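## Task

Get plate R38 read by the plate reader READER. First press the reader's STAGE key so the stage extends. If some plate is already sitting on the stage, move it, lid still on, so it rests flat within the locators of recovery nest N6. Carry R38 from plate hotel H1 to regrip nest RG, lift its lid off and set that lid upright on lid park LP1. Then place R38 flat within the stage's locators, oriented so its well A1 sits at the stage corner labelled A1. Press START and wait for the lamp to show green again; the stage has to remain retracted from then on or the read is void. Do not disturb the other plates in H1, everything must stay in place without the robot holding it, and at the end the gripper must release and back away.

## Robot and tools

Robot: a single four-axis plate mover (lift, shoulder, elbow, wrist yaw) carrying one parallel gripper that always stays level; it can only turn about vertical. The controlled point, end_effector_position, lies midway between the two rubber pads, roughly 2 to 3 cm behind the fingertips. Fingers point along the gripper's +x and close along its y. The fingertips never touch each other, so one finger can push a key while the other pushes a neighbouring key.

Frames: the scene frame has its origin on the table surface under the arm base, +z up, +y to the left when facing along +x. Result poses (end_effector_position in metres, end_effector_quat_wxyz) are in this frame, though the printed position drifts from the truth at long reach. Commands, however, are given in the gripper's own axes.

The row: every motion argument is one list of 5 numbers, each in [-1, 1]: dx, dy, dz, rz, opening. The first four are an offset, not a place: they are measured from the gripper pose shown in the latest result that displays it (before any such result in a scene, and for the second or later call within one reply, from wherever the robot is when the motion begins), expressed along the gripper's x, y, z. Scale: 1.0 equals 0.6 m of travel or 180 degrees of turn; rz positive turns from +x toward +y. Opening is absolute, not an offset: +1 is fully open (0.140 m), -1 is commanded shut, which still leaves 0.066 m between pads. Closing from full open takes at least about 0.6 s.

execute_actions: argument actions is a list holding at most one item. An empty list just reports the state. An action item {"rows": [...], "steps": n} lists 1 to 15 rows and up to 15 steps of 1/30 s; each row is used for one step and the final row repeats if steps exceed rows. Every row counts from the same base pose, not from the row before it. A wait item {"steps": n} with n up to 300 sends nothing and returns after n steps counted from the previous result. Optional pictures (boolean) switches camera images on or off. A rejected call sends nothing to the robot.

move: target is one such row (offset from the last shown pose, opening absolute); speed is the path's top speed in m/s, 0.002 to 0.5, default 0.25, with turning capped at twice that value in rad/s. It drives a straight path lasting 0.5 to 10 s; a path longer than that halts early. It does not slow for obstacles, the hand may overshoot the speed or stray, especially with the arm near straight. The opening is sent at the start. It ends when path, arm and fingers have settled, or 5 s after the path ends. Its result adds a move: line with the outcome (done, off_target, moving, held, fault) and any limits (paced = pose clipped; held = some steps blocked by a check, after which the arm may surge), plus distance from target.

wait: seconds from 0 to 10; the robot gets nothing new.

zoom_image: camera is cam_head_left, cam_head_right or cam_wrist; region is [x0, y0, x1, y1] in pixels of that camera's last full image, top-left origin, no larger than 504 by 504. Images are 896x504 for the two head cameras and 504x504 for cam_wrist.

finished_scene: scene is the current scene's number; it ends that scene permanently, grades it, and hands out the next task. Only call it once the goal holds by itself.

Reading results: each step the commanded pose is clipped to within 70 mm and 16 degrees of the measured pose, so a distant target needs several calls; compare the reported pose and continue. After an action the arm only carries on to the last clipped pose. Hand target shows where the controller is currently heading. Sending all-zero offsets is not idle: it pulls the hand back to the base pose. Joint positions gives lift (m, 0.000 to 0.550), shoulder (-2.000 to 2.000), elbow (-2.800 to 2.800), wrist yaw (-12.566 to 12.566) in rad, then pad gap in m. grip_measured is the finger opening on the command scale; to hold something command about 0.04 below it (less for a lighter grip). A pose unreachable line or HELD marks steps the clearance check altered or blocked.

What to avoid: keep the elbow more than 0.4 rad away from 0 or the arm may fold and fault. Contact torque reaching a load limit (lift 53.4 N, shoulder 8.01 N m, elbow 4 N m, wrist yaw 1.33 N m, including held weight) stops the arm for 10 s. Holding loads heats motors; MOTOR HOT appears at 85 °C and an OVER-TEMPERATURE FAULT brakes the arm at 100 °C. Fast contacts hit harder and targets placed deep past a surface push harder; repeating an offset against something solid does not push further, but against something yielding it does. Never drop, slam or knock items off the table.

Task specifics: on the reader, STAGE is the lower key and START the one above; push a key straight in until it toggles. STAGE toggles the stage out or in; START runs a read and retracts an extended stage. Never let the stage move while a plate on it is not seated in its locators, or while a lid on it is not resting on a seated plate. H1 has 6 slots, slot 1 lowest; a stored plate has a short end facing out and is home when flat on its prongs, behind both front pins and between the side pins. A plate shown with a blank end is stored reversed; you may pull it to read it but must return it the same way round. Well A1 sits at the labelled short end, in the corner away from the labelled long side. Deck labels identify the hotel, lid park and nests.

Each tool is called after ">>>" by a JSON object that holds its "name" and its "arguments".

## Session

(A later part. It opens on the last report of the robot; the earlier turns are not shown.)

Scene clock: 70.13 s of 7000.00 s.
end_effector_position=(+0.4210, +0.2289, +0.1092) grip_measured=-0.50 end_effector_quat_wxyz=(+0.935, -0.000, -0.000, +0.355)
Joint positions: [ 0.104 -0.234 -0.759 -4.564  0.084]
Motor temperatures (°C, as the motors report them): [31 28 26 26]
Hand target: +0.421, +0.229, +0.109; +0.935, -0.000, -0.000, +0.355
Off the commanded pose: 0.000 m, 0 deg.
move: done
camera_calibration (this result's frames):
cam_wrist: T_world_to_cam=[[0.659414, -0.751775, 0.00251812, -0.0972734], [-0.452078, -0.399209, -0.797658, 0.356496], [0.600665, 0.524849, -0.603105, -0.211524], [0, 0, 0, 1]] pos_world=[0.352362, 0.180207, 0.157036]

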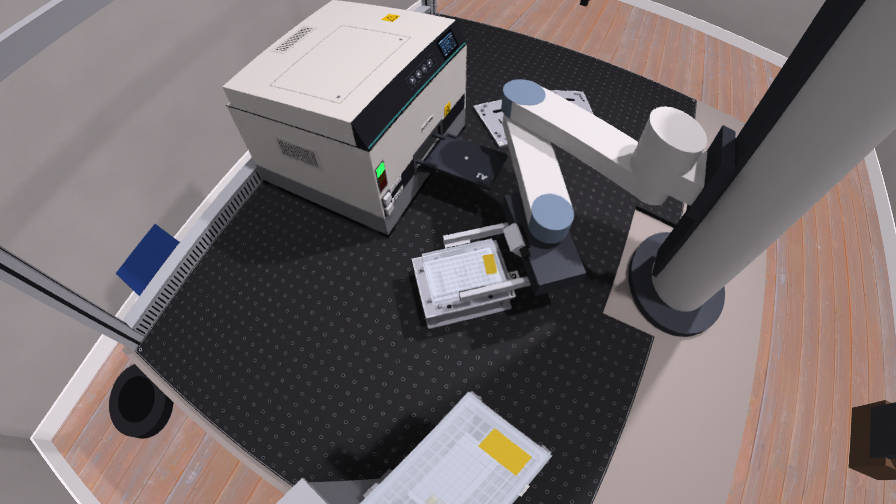

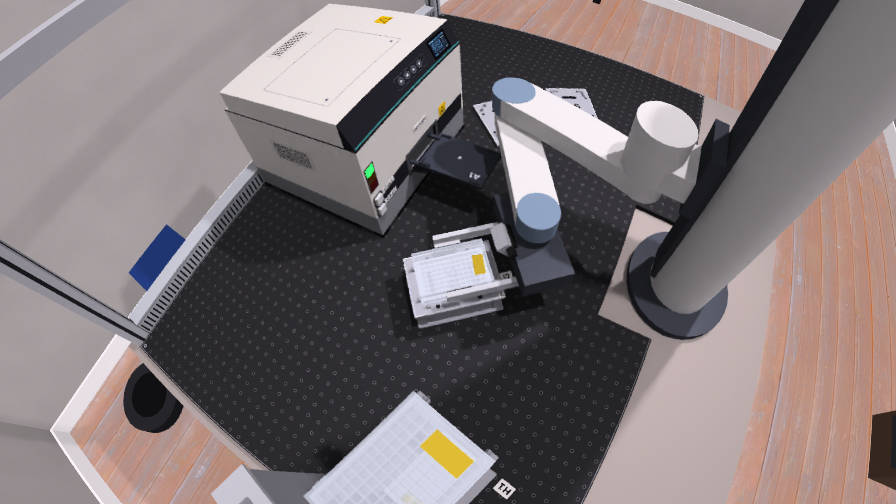

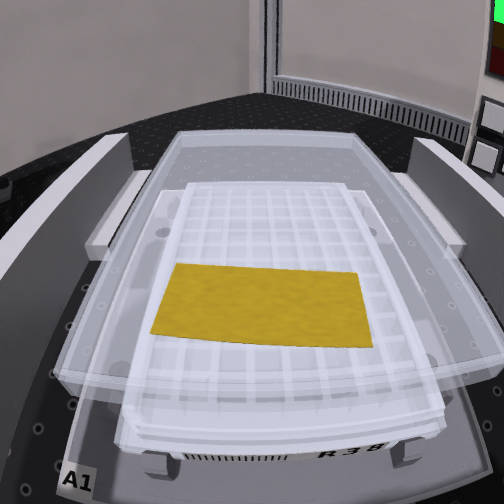

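>>> {"name": "move", "arguments": {"target": [0,0,0.1,0,-0.56], "speed": 0.08}}

>>> {"name": "move", "arguments": {"target": [-0.3945,-0.6728,0,-0.453,-0.56], "speed": 0.13}}

Scene clock: 79.23 s of 7000.00 s.
end_effector_position=(+0.4211, +0.2289, +0.1693) grip_measured=-0.50 end_effector_quat_wxyz=(+0.935, -0.000, -0.000, +0.355)
Joint positions: [ 0.164 -0.234 -0.759 -4.564  0.084]
Motor temperatures (°C, as the motors report them): [31 28 26 26]
Hand target: +0.421, +0.229, +0.169; +0.935, -0.000, -0.000, +0.355
Off the commanded pose: 0.000 m, 0 deg.
After step 90, 5.07 s passed at rest.
move: done
camera_calibration (this result's frames):
cam_wrist: T_world_to_cam=[[0.65939, -0.751797, 0.00251812, -0.0974152], [-0.452091, -0.399194, -0.797658, 0.404384], [0.600682, 0.524829, -0.603105, -0.175329], [0, 0, 0, 1]] pos_world=[0.35237, 0.180209, 0.217063]

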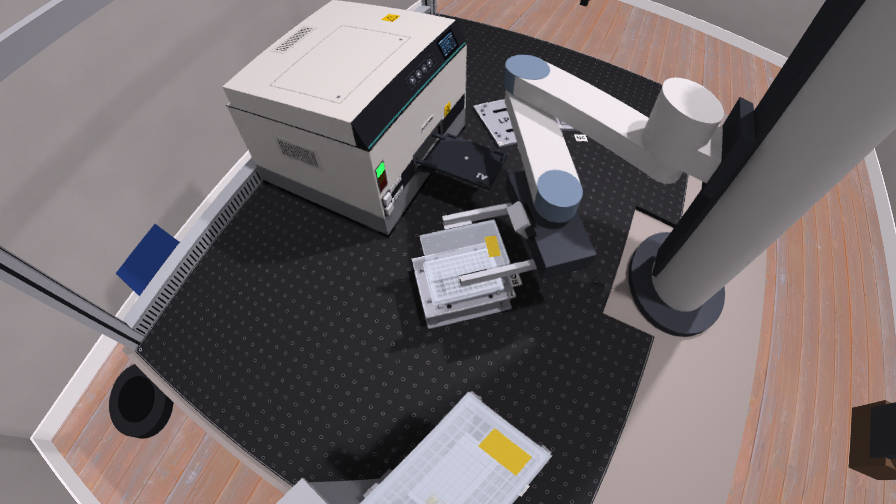

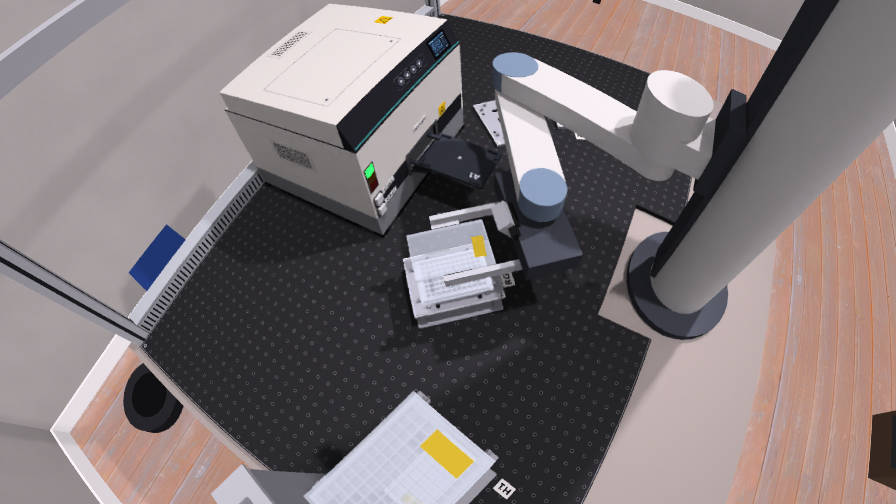

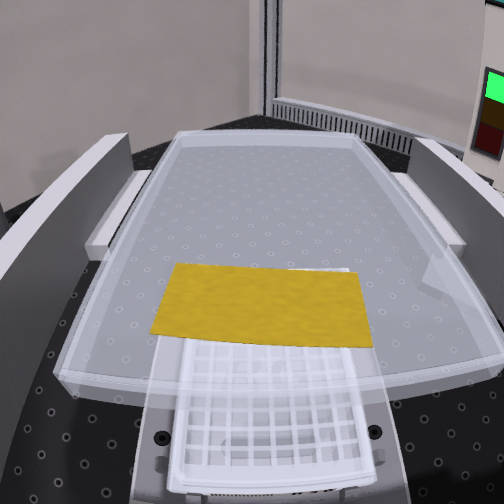

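Scene clock: 85.00 s of 7000.00 s.
end_effector_position=(+0.5115, -0.2303, +0.1693) grip_measured=-0.50 end_effector_quat_wxyz=(+0.940, -0.000, -0.000, -0.342)
Joint positions: [ 0.164 -1.453 -1.077 -4.452  0.084]
Motor temperatures (°C, as the motors report them): [31 28 26 26]
Hand target: +0.512, -0.230, +0.169; +0.940, -0.000, -0.000, -0.342
Off the commanded pose: 0.000 m, 0 deg.
move: done
camera_calibration (this result's frames):
cam_wrist: T_world_to_cam=[[-0.647157, -0.762353, 0.00251812, 0.163608], [-0.461082, 0.388775, -0.797658, 0.448013], [0.607117, -0.517371, -0.603105, -0.231942], [0, 0, 0, 1]] pos_world=[0.453267, -0.169449, 0.217064]

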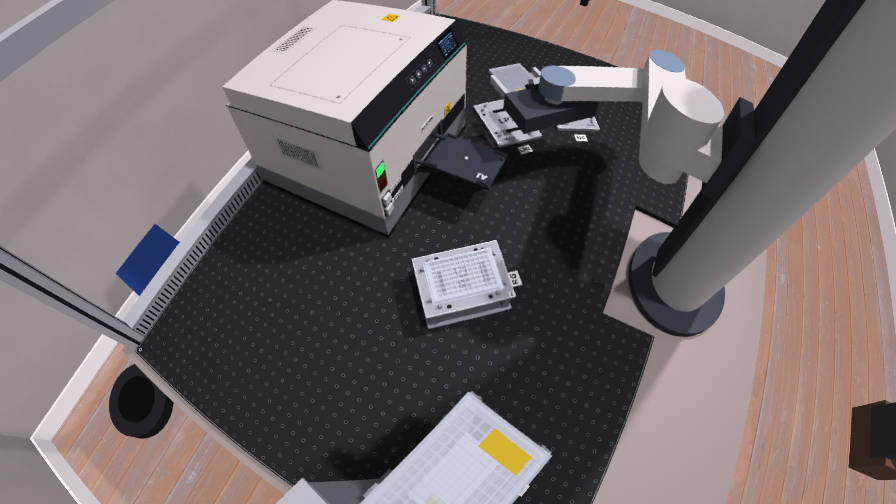

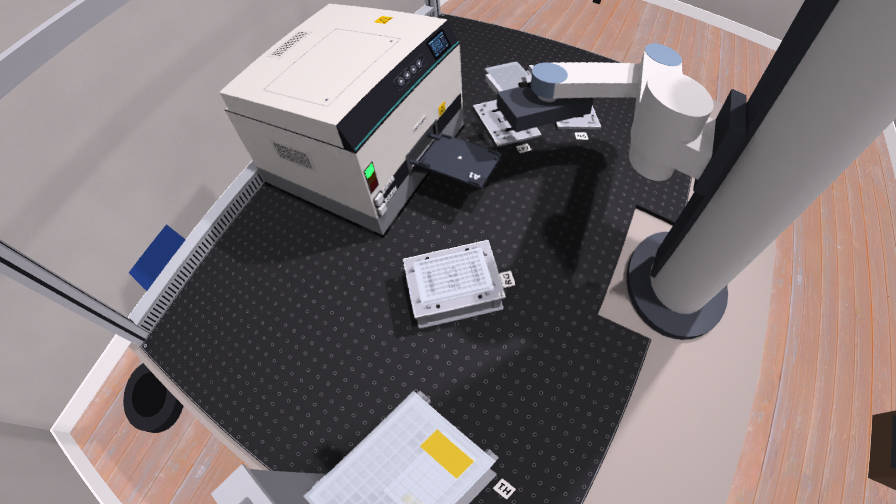

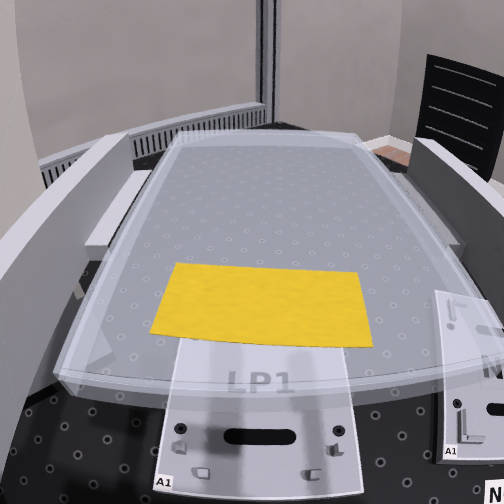

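>>> {"name": "move", "arguments": {"target": [0.035,0.003,-0.078,-0.011,-0.56], "speed": 0.05}}

Scene clock: 89.73 s of 7000.00 s.
end_effector_position=(+0.5287, -0.2425, +0.1224) grip_measured=-0.50 end_effector_quat_wxyz=(+0.934, -0.000, -0.000, -0.358)
Joint positions: [ 0.117 -1.405 -1.177 -4.434  0.084]
Motor temperatures (°C, as the motors report them): [31 28 26 26]
Hand target: +0.529, -0.242, +0.122; +0.934, -0.000, -0.000, -0.358
Off the commanded pose: 0.000 m, 0 deg.
After step 90, 0.43 s passed at rest.
move: done
camera_calibration (this result's frames):
cam_wrist: T_world_to_cam=[[-0.673388, -0.739285, 0.00251812, 0.185006], [-0.447222, 0.404642, -0.797658, 0.419833], [0.588677, -0.538259, -0.603105, -0.272244], [0, 0, 0, 1]] pos_world=[0.472604, -0.179648, 0.170225]

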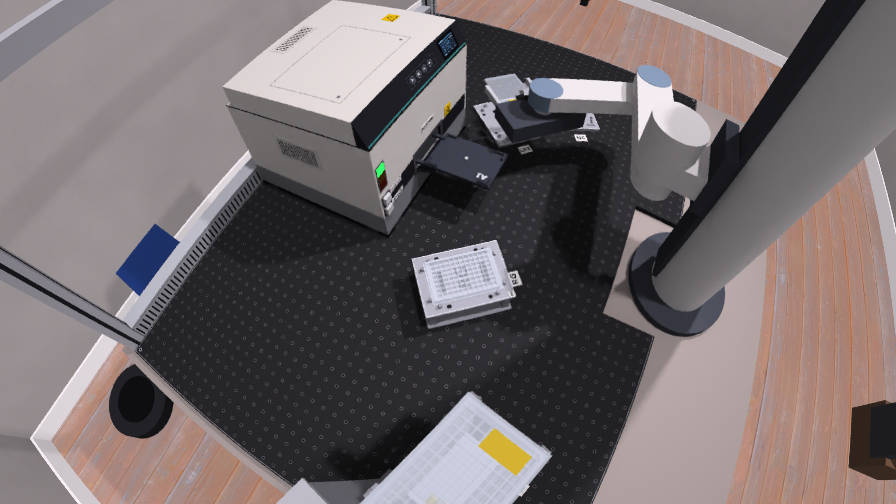

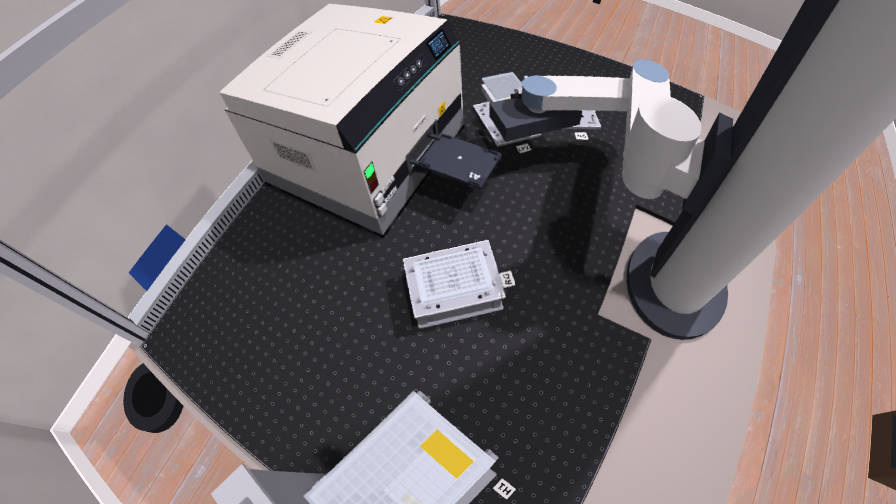

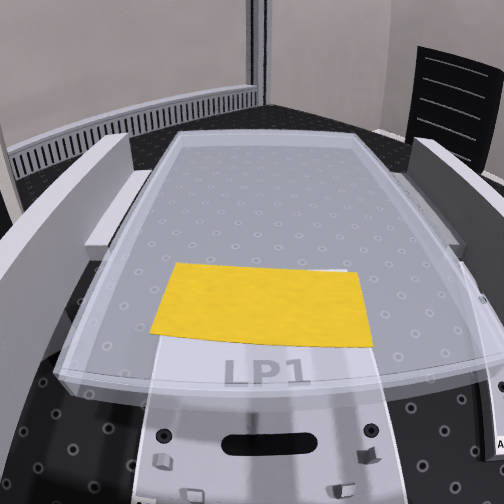

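Matches, but needs ~2 mm forward.

>>> {"name": "move", "arguments": {"target": [0.003,0.0005,-0.13,0,-0.56], "speed": 0.05}}

>>> {"name": "move", "arguments": {"target": [0,0,-0.028,0,-0.56], "speed": 0.01}}

>>> {"name": "move", "arguments": {"target": [0,0,0,0,-0.4]}}

>>> {"name": "move", "arguments": {"target": [-0.04,0,0.24,0,-0.4], "speed": 0.08}}

Scene clock: 94.77 s of 7000.00 s.
end_effector_position=(+0.5302, -0.2435, +0.0444) grip_measured=-0.50 end_effector_quat_wxyz=(+0.933, -0.000, -0.000, -0.359)
Joint positions: [ 0.039 -1.402 -1.186 -4.429  0.084]
Motor temperatures (°C, as the motors report them): [31 28 26 26]
Hand target: +0.530, -0.243, +0.044; +0.934, -0.000, -0.000, -0.358
Off the commanded pose: 0.000 m, 0 deg.
After step 90, 0.20 s passed at rest.
move: done
camera_calibration (this result's frames):
cam_wrist: T_world_to_cam=[[-0.673608, -0.739085, 0.00251812, 0.185596], [-0.447102, 0.404774, -0.797658, 0.358617], [0.588517, -0.538434, -0.603105, -0.320672], [0, 0, 0, 1]] pos_world=[0.474078, -0.180648, 0.0921869]

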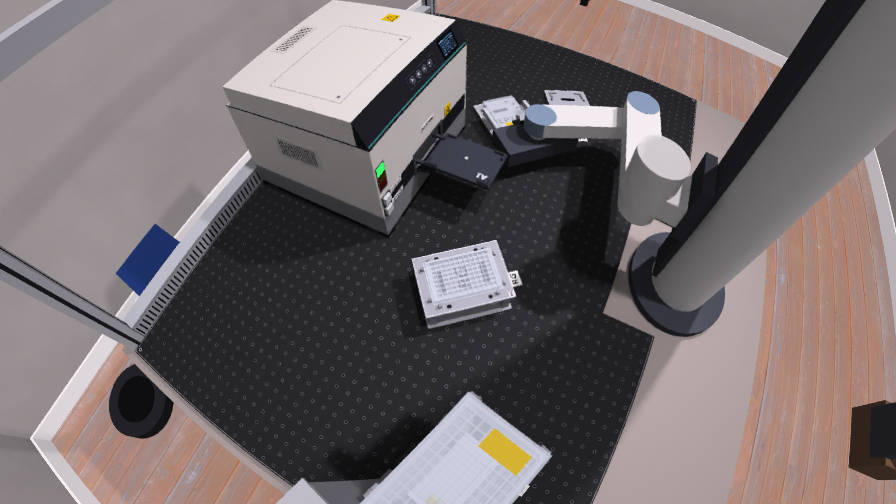

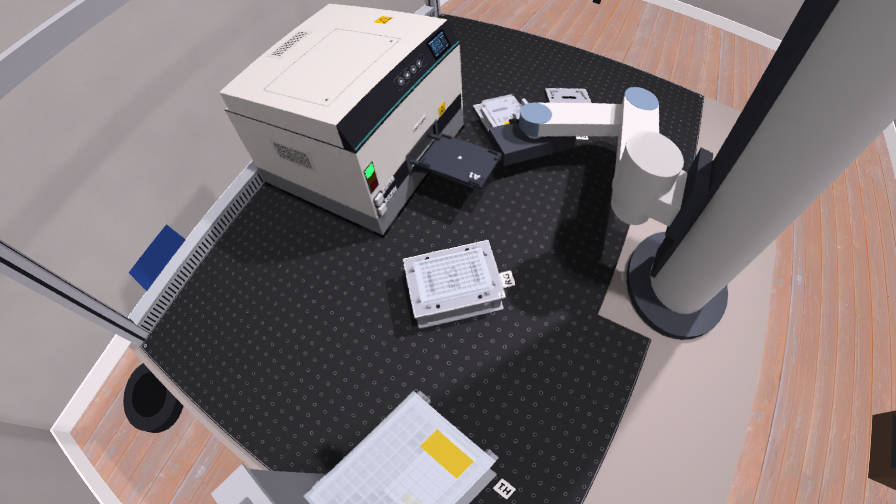

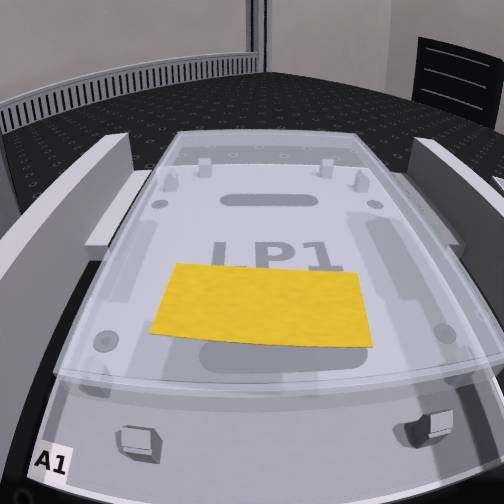

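Scene clock: 96.67 s of 7000.00 s.
end_effector_position=(+0.5302, -0.2436, +0.0276) grip_measured=-0.50 end_effector_quat_wxyz=(+0.933, -0.000, -0.000, -0.359)
Joint positions: [ 0.023 -1.402 -1.186 -4.429  0.084]
Motor temperatures (°C, as the motors report them): [31 28 26 26]
Hand target: +0.530, -0.243, +0.028; +0.933, -0.000, -0.000, -0.359
Off the commanded pose: 0.000 m, 0 deg.
move: done
camera_calibration (this result's frames):
cam_wrist: T_world_to_cam=[[-0.673849, -0.738865, 0.00251812, 0.185737], [-0.44697, 0.404921, -0.797658, 0.345245], [0.588341, -0.538626, -0.603105, -0.330855], [0, 0, 0, 1]] pos_world=[0.474128, -0.180769, 0.0753786]

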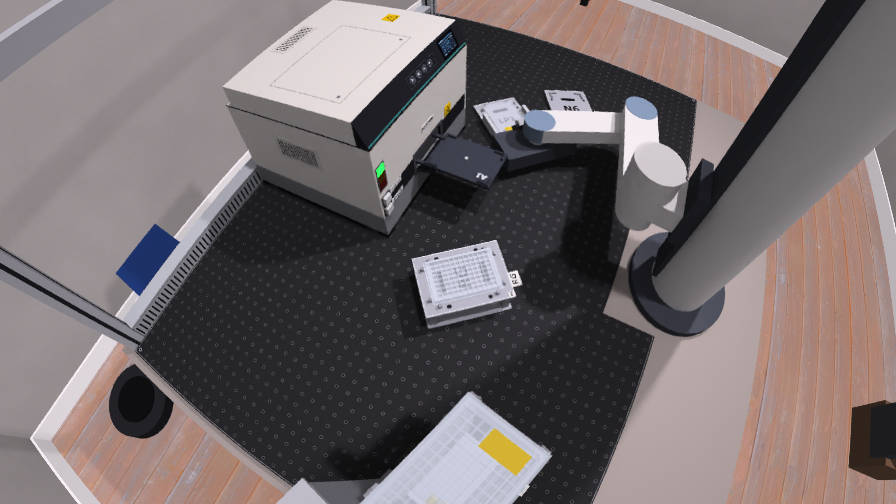

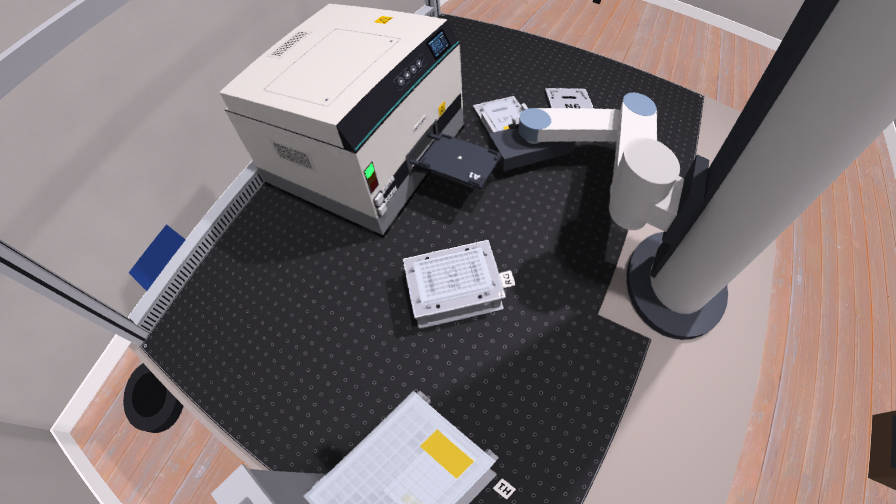

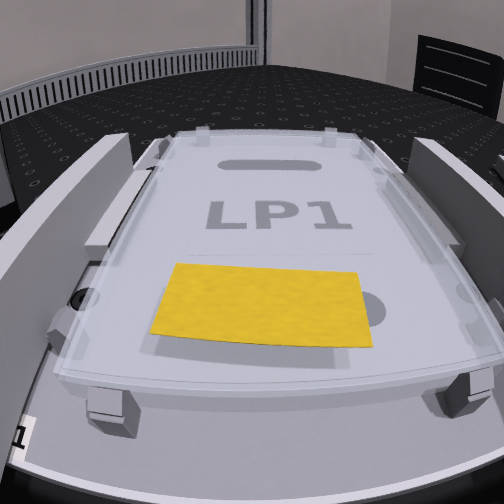

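Scene clock: 97.17 s of 7000.00 s.
end_effector_position=(+0.5302, -0.2436, +0.0276) grip_measured=-0.40 end_effector_quat_wxyz=(+0.933, -0.000, -0.000, -0.359)
Joint positions: [ 0.023 -1.402 -1.186 -4.429  0.088]
Motor temperatures (°C, as the motors report them): [31 28 26 26]
Hand target: +0.530, -0.244, +0.028; +0.933, -0.000, -0.000, -0.359
Off the commanded pose: 0.000 m, 0 deg.
move: done
camera_calibration (this result's frames):
cam_wrist: T_world_to_cam=[[-0.673906, -0.738812, 0.00251812, 0.185764], [-0.446938, 0.404955, -0.797658, 0.345249], [0.5883, -0.538672, -0.603105, -0.330861], [0, 0, 0, 1]] pos_world=[0.474138, -0.180792, 0.0753786]

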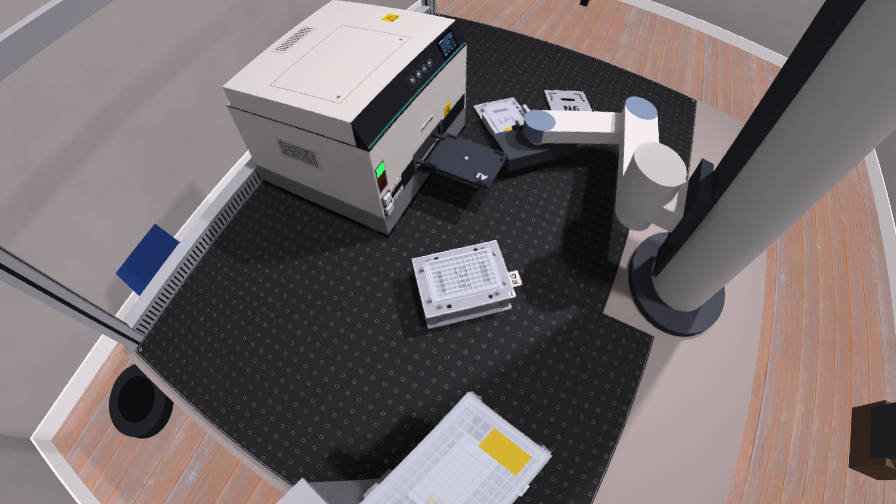

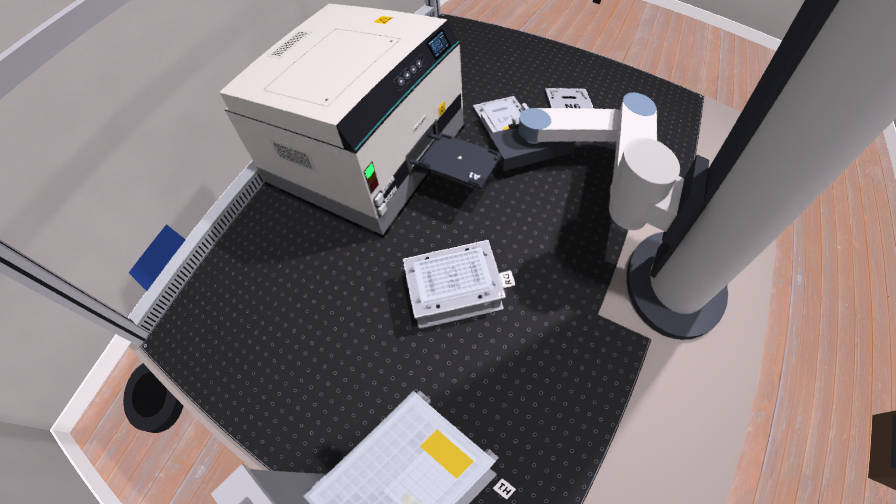

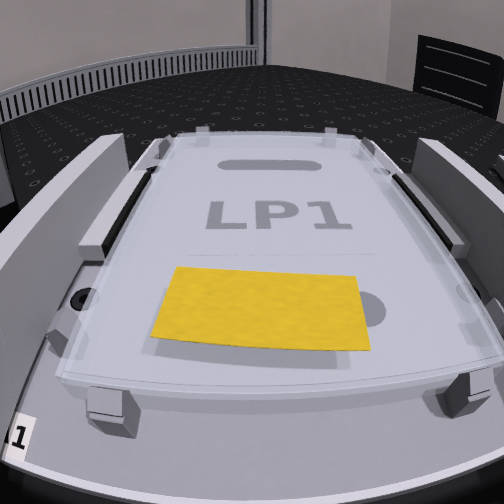

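Scene clock: 99.27 s of 7000.00 s.
end_effector_position=(+0.5125, -0.2275, +0.1716) grip_measured=-0.40 end_effector_quat_wxyz=(+0.933, -0.000, -0.000, -0.359)
Joint positions: [ 0.167 -1.424 -1.078 -4.515  0.088]
Motor temperatures (°C, as the motors report them): [31 28 26 26]
Hand target: +0.512, -0.228, +0.172; +0.933, -0.000, -0.000, -0.359
Off the commanded pose: 0.000 m, 0 deg.
move: done
camera_calibration (this result's frames):
cam_wrist: T_world_to_cam=[[-0.673624, -0.73907, 0.00251812, 0.185177], [-0.447093, 0.404784, -0.797658, 0.445714], [0.588505, -0.538447, -0.603105, -0.224918], [0, 0, 0, 1]] pos_world=[0.456381, -0.164666, 0.219412]

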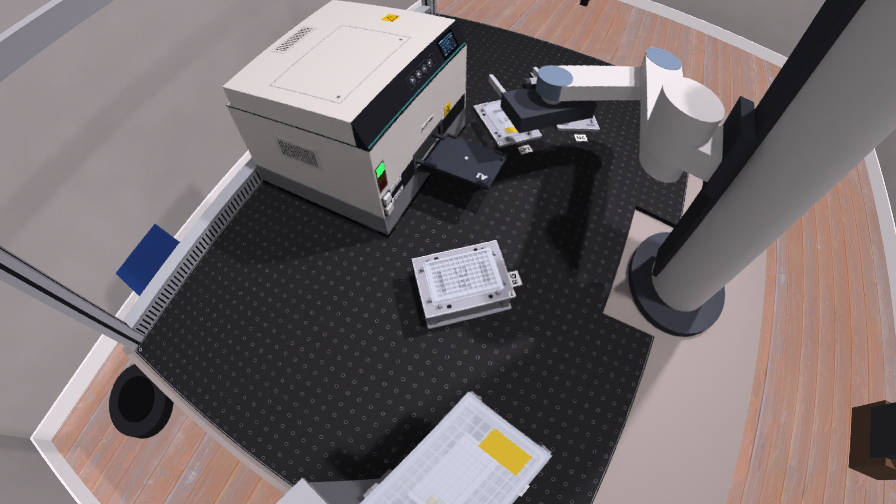

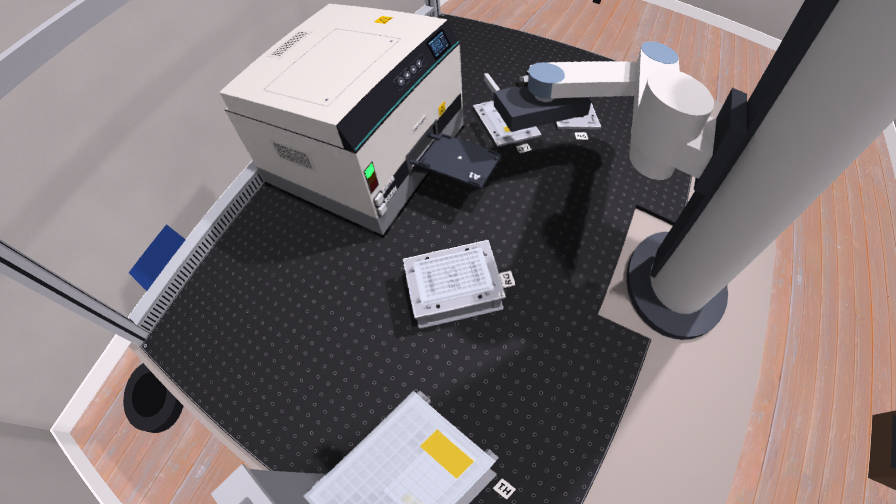

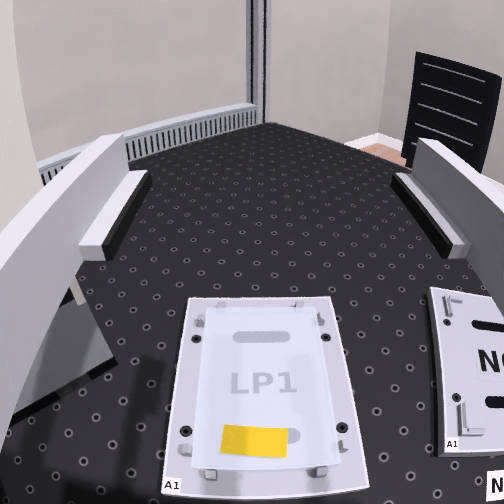

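>>> {"name": "move", "arguments": {"target": [-0.2603,0.295,0,0.238,-0.4], "speed": 0.2}}

Scene clock: 105.40 s of 7000.00 s.
end_effector_position=(+0.5150, +0.0086, +0.1716) grip_measured=-0.40 end_effector_quat_wxyz=(+1.000, -0.000, -0.000, +0.007)
Joint positions: [ 0.167 -0.964 -0.776 -4.529  0.088]
Motor temperatures (°C, as the motors report them): [31 28 26 26]
Hand target: +0.515, +0.009, +0.172; +1.000, -0.000, -0.000, +0.007
Off the commanded pose: 0.000 m, 0 deg.
After step 90, 0.93 s passed at rest.
move: done
camera_calibration (this result's frames):
cam_wrist: T_world_to_cam=[[0.00903717, -0.999956, 0.00251812, 0.0120883], [-0.603065, -0.00745892, -0.797658, 0.435157], [0.797641, 0.00568998, -0.603105, -0.211684], [0, 0, 0, 1]] pos_world=[0.431167, 0.016538, 0.219408]

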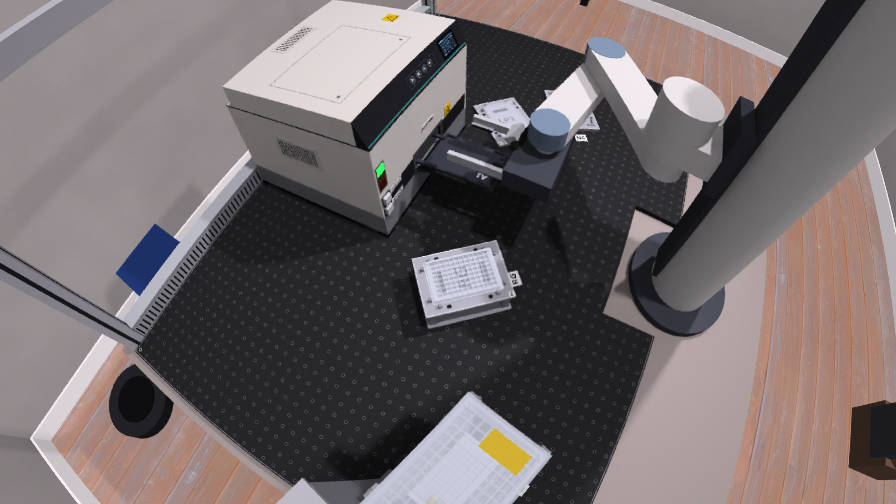

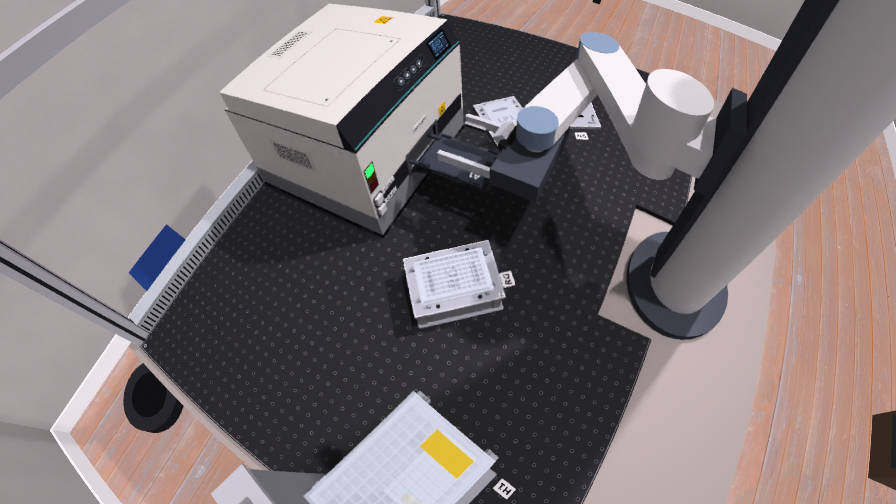

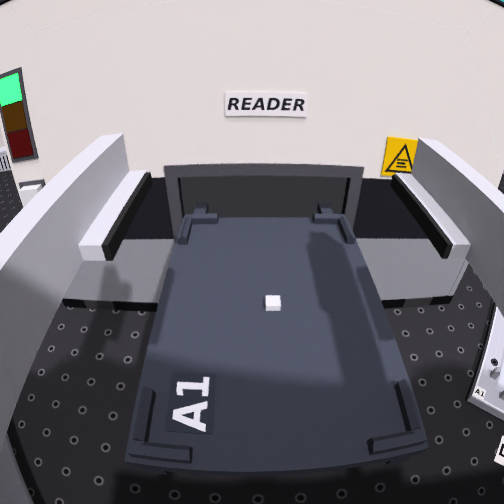

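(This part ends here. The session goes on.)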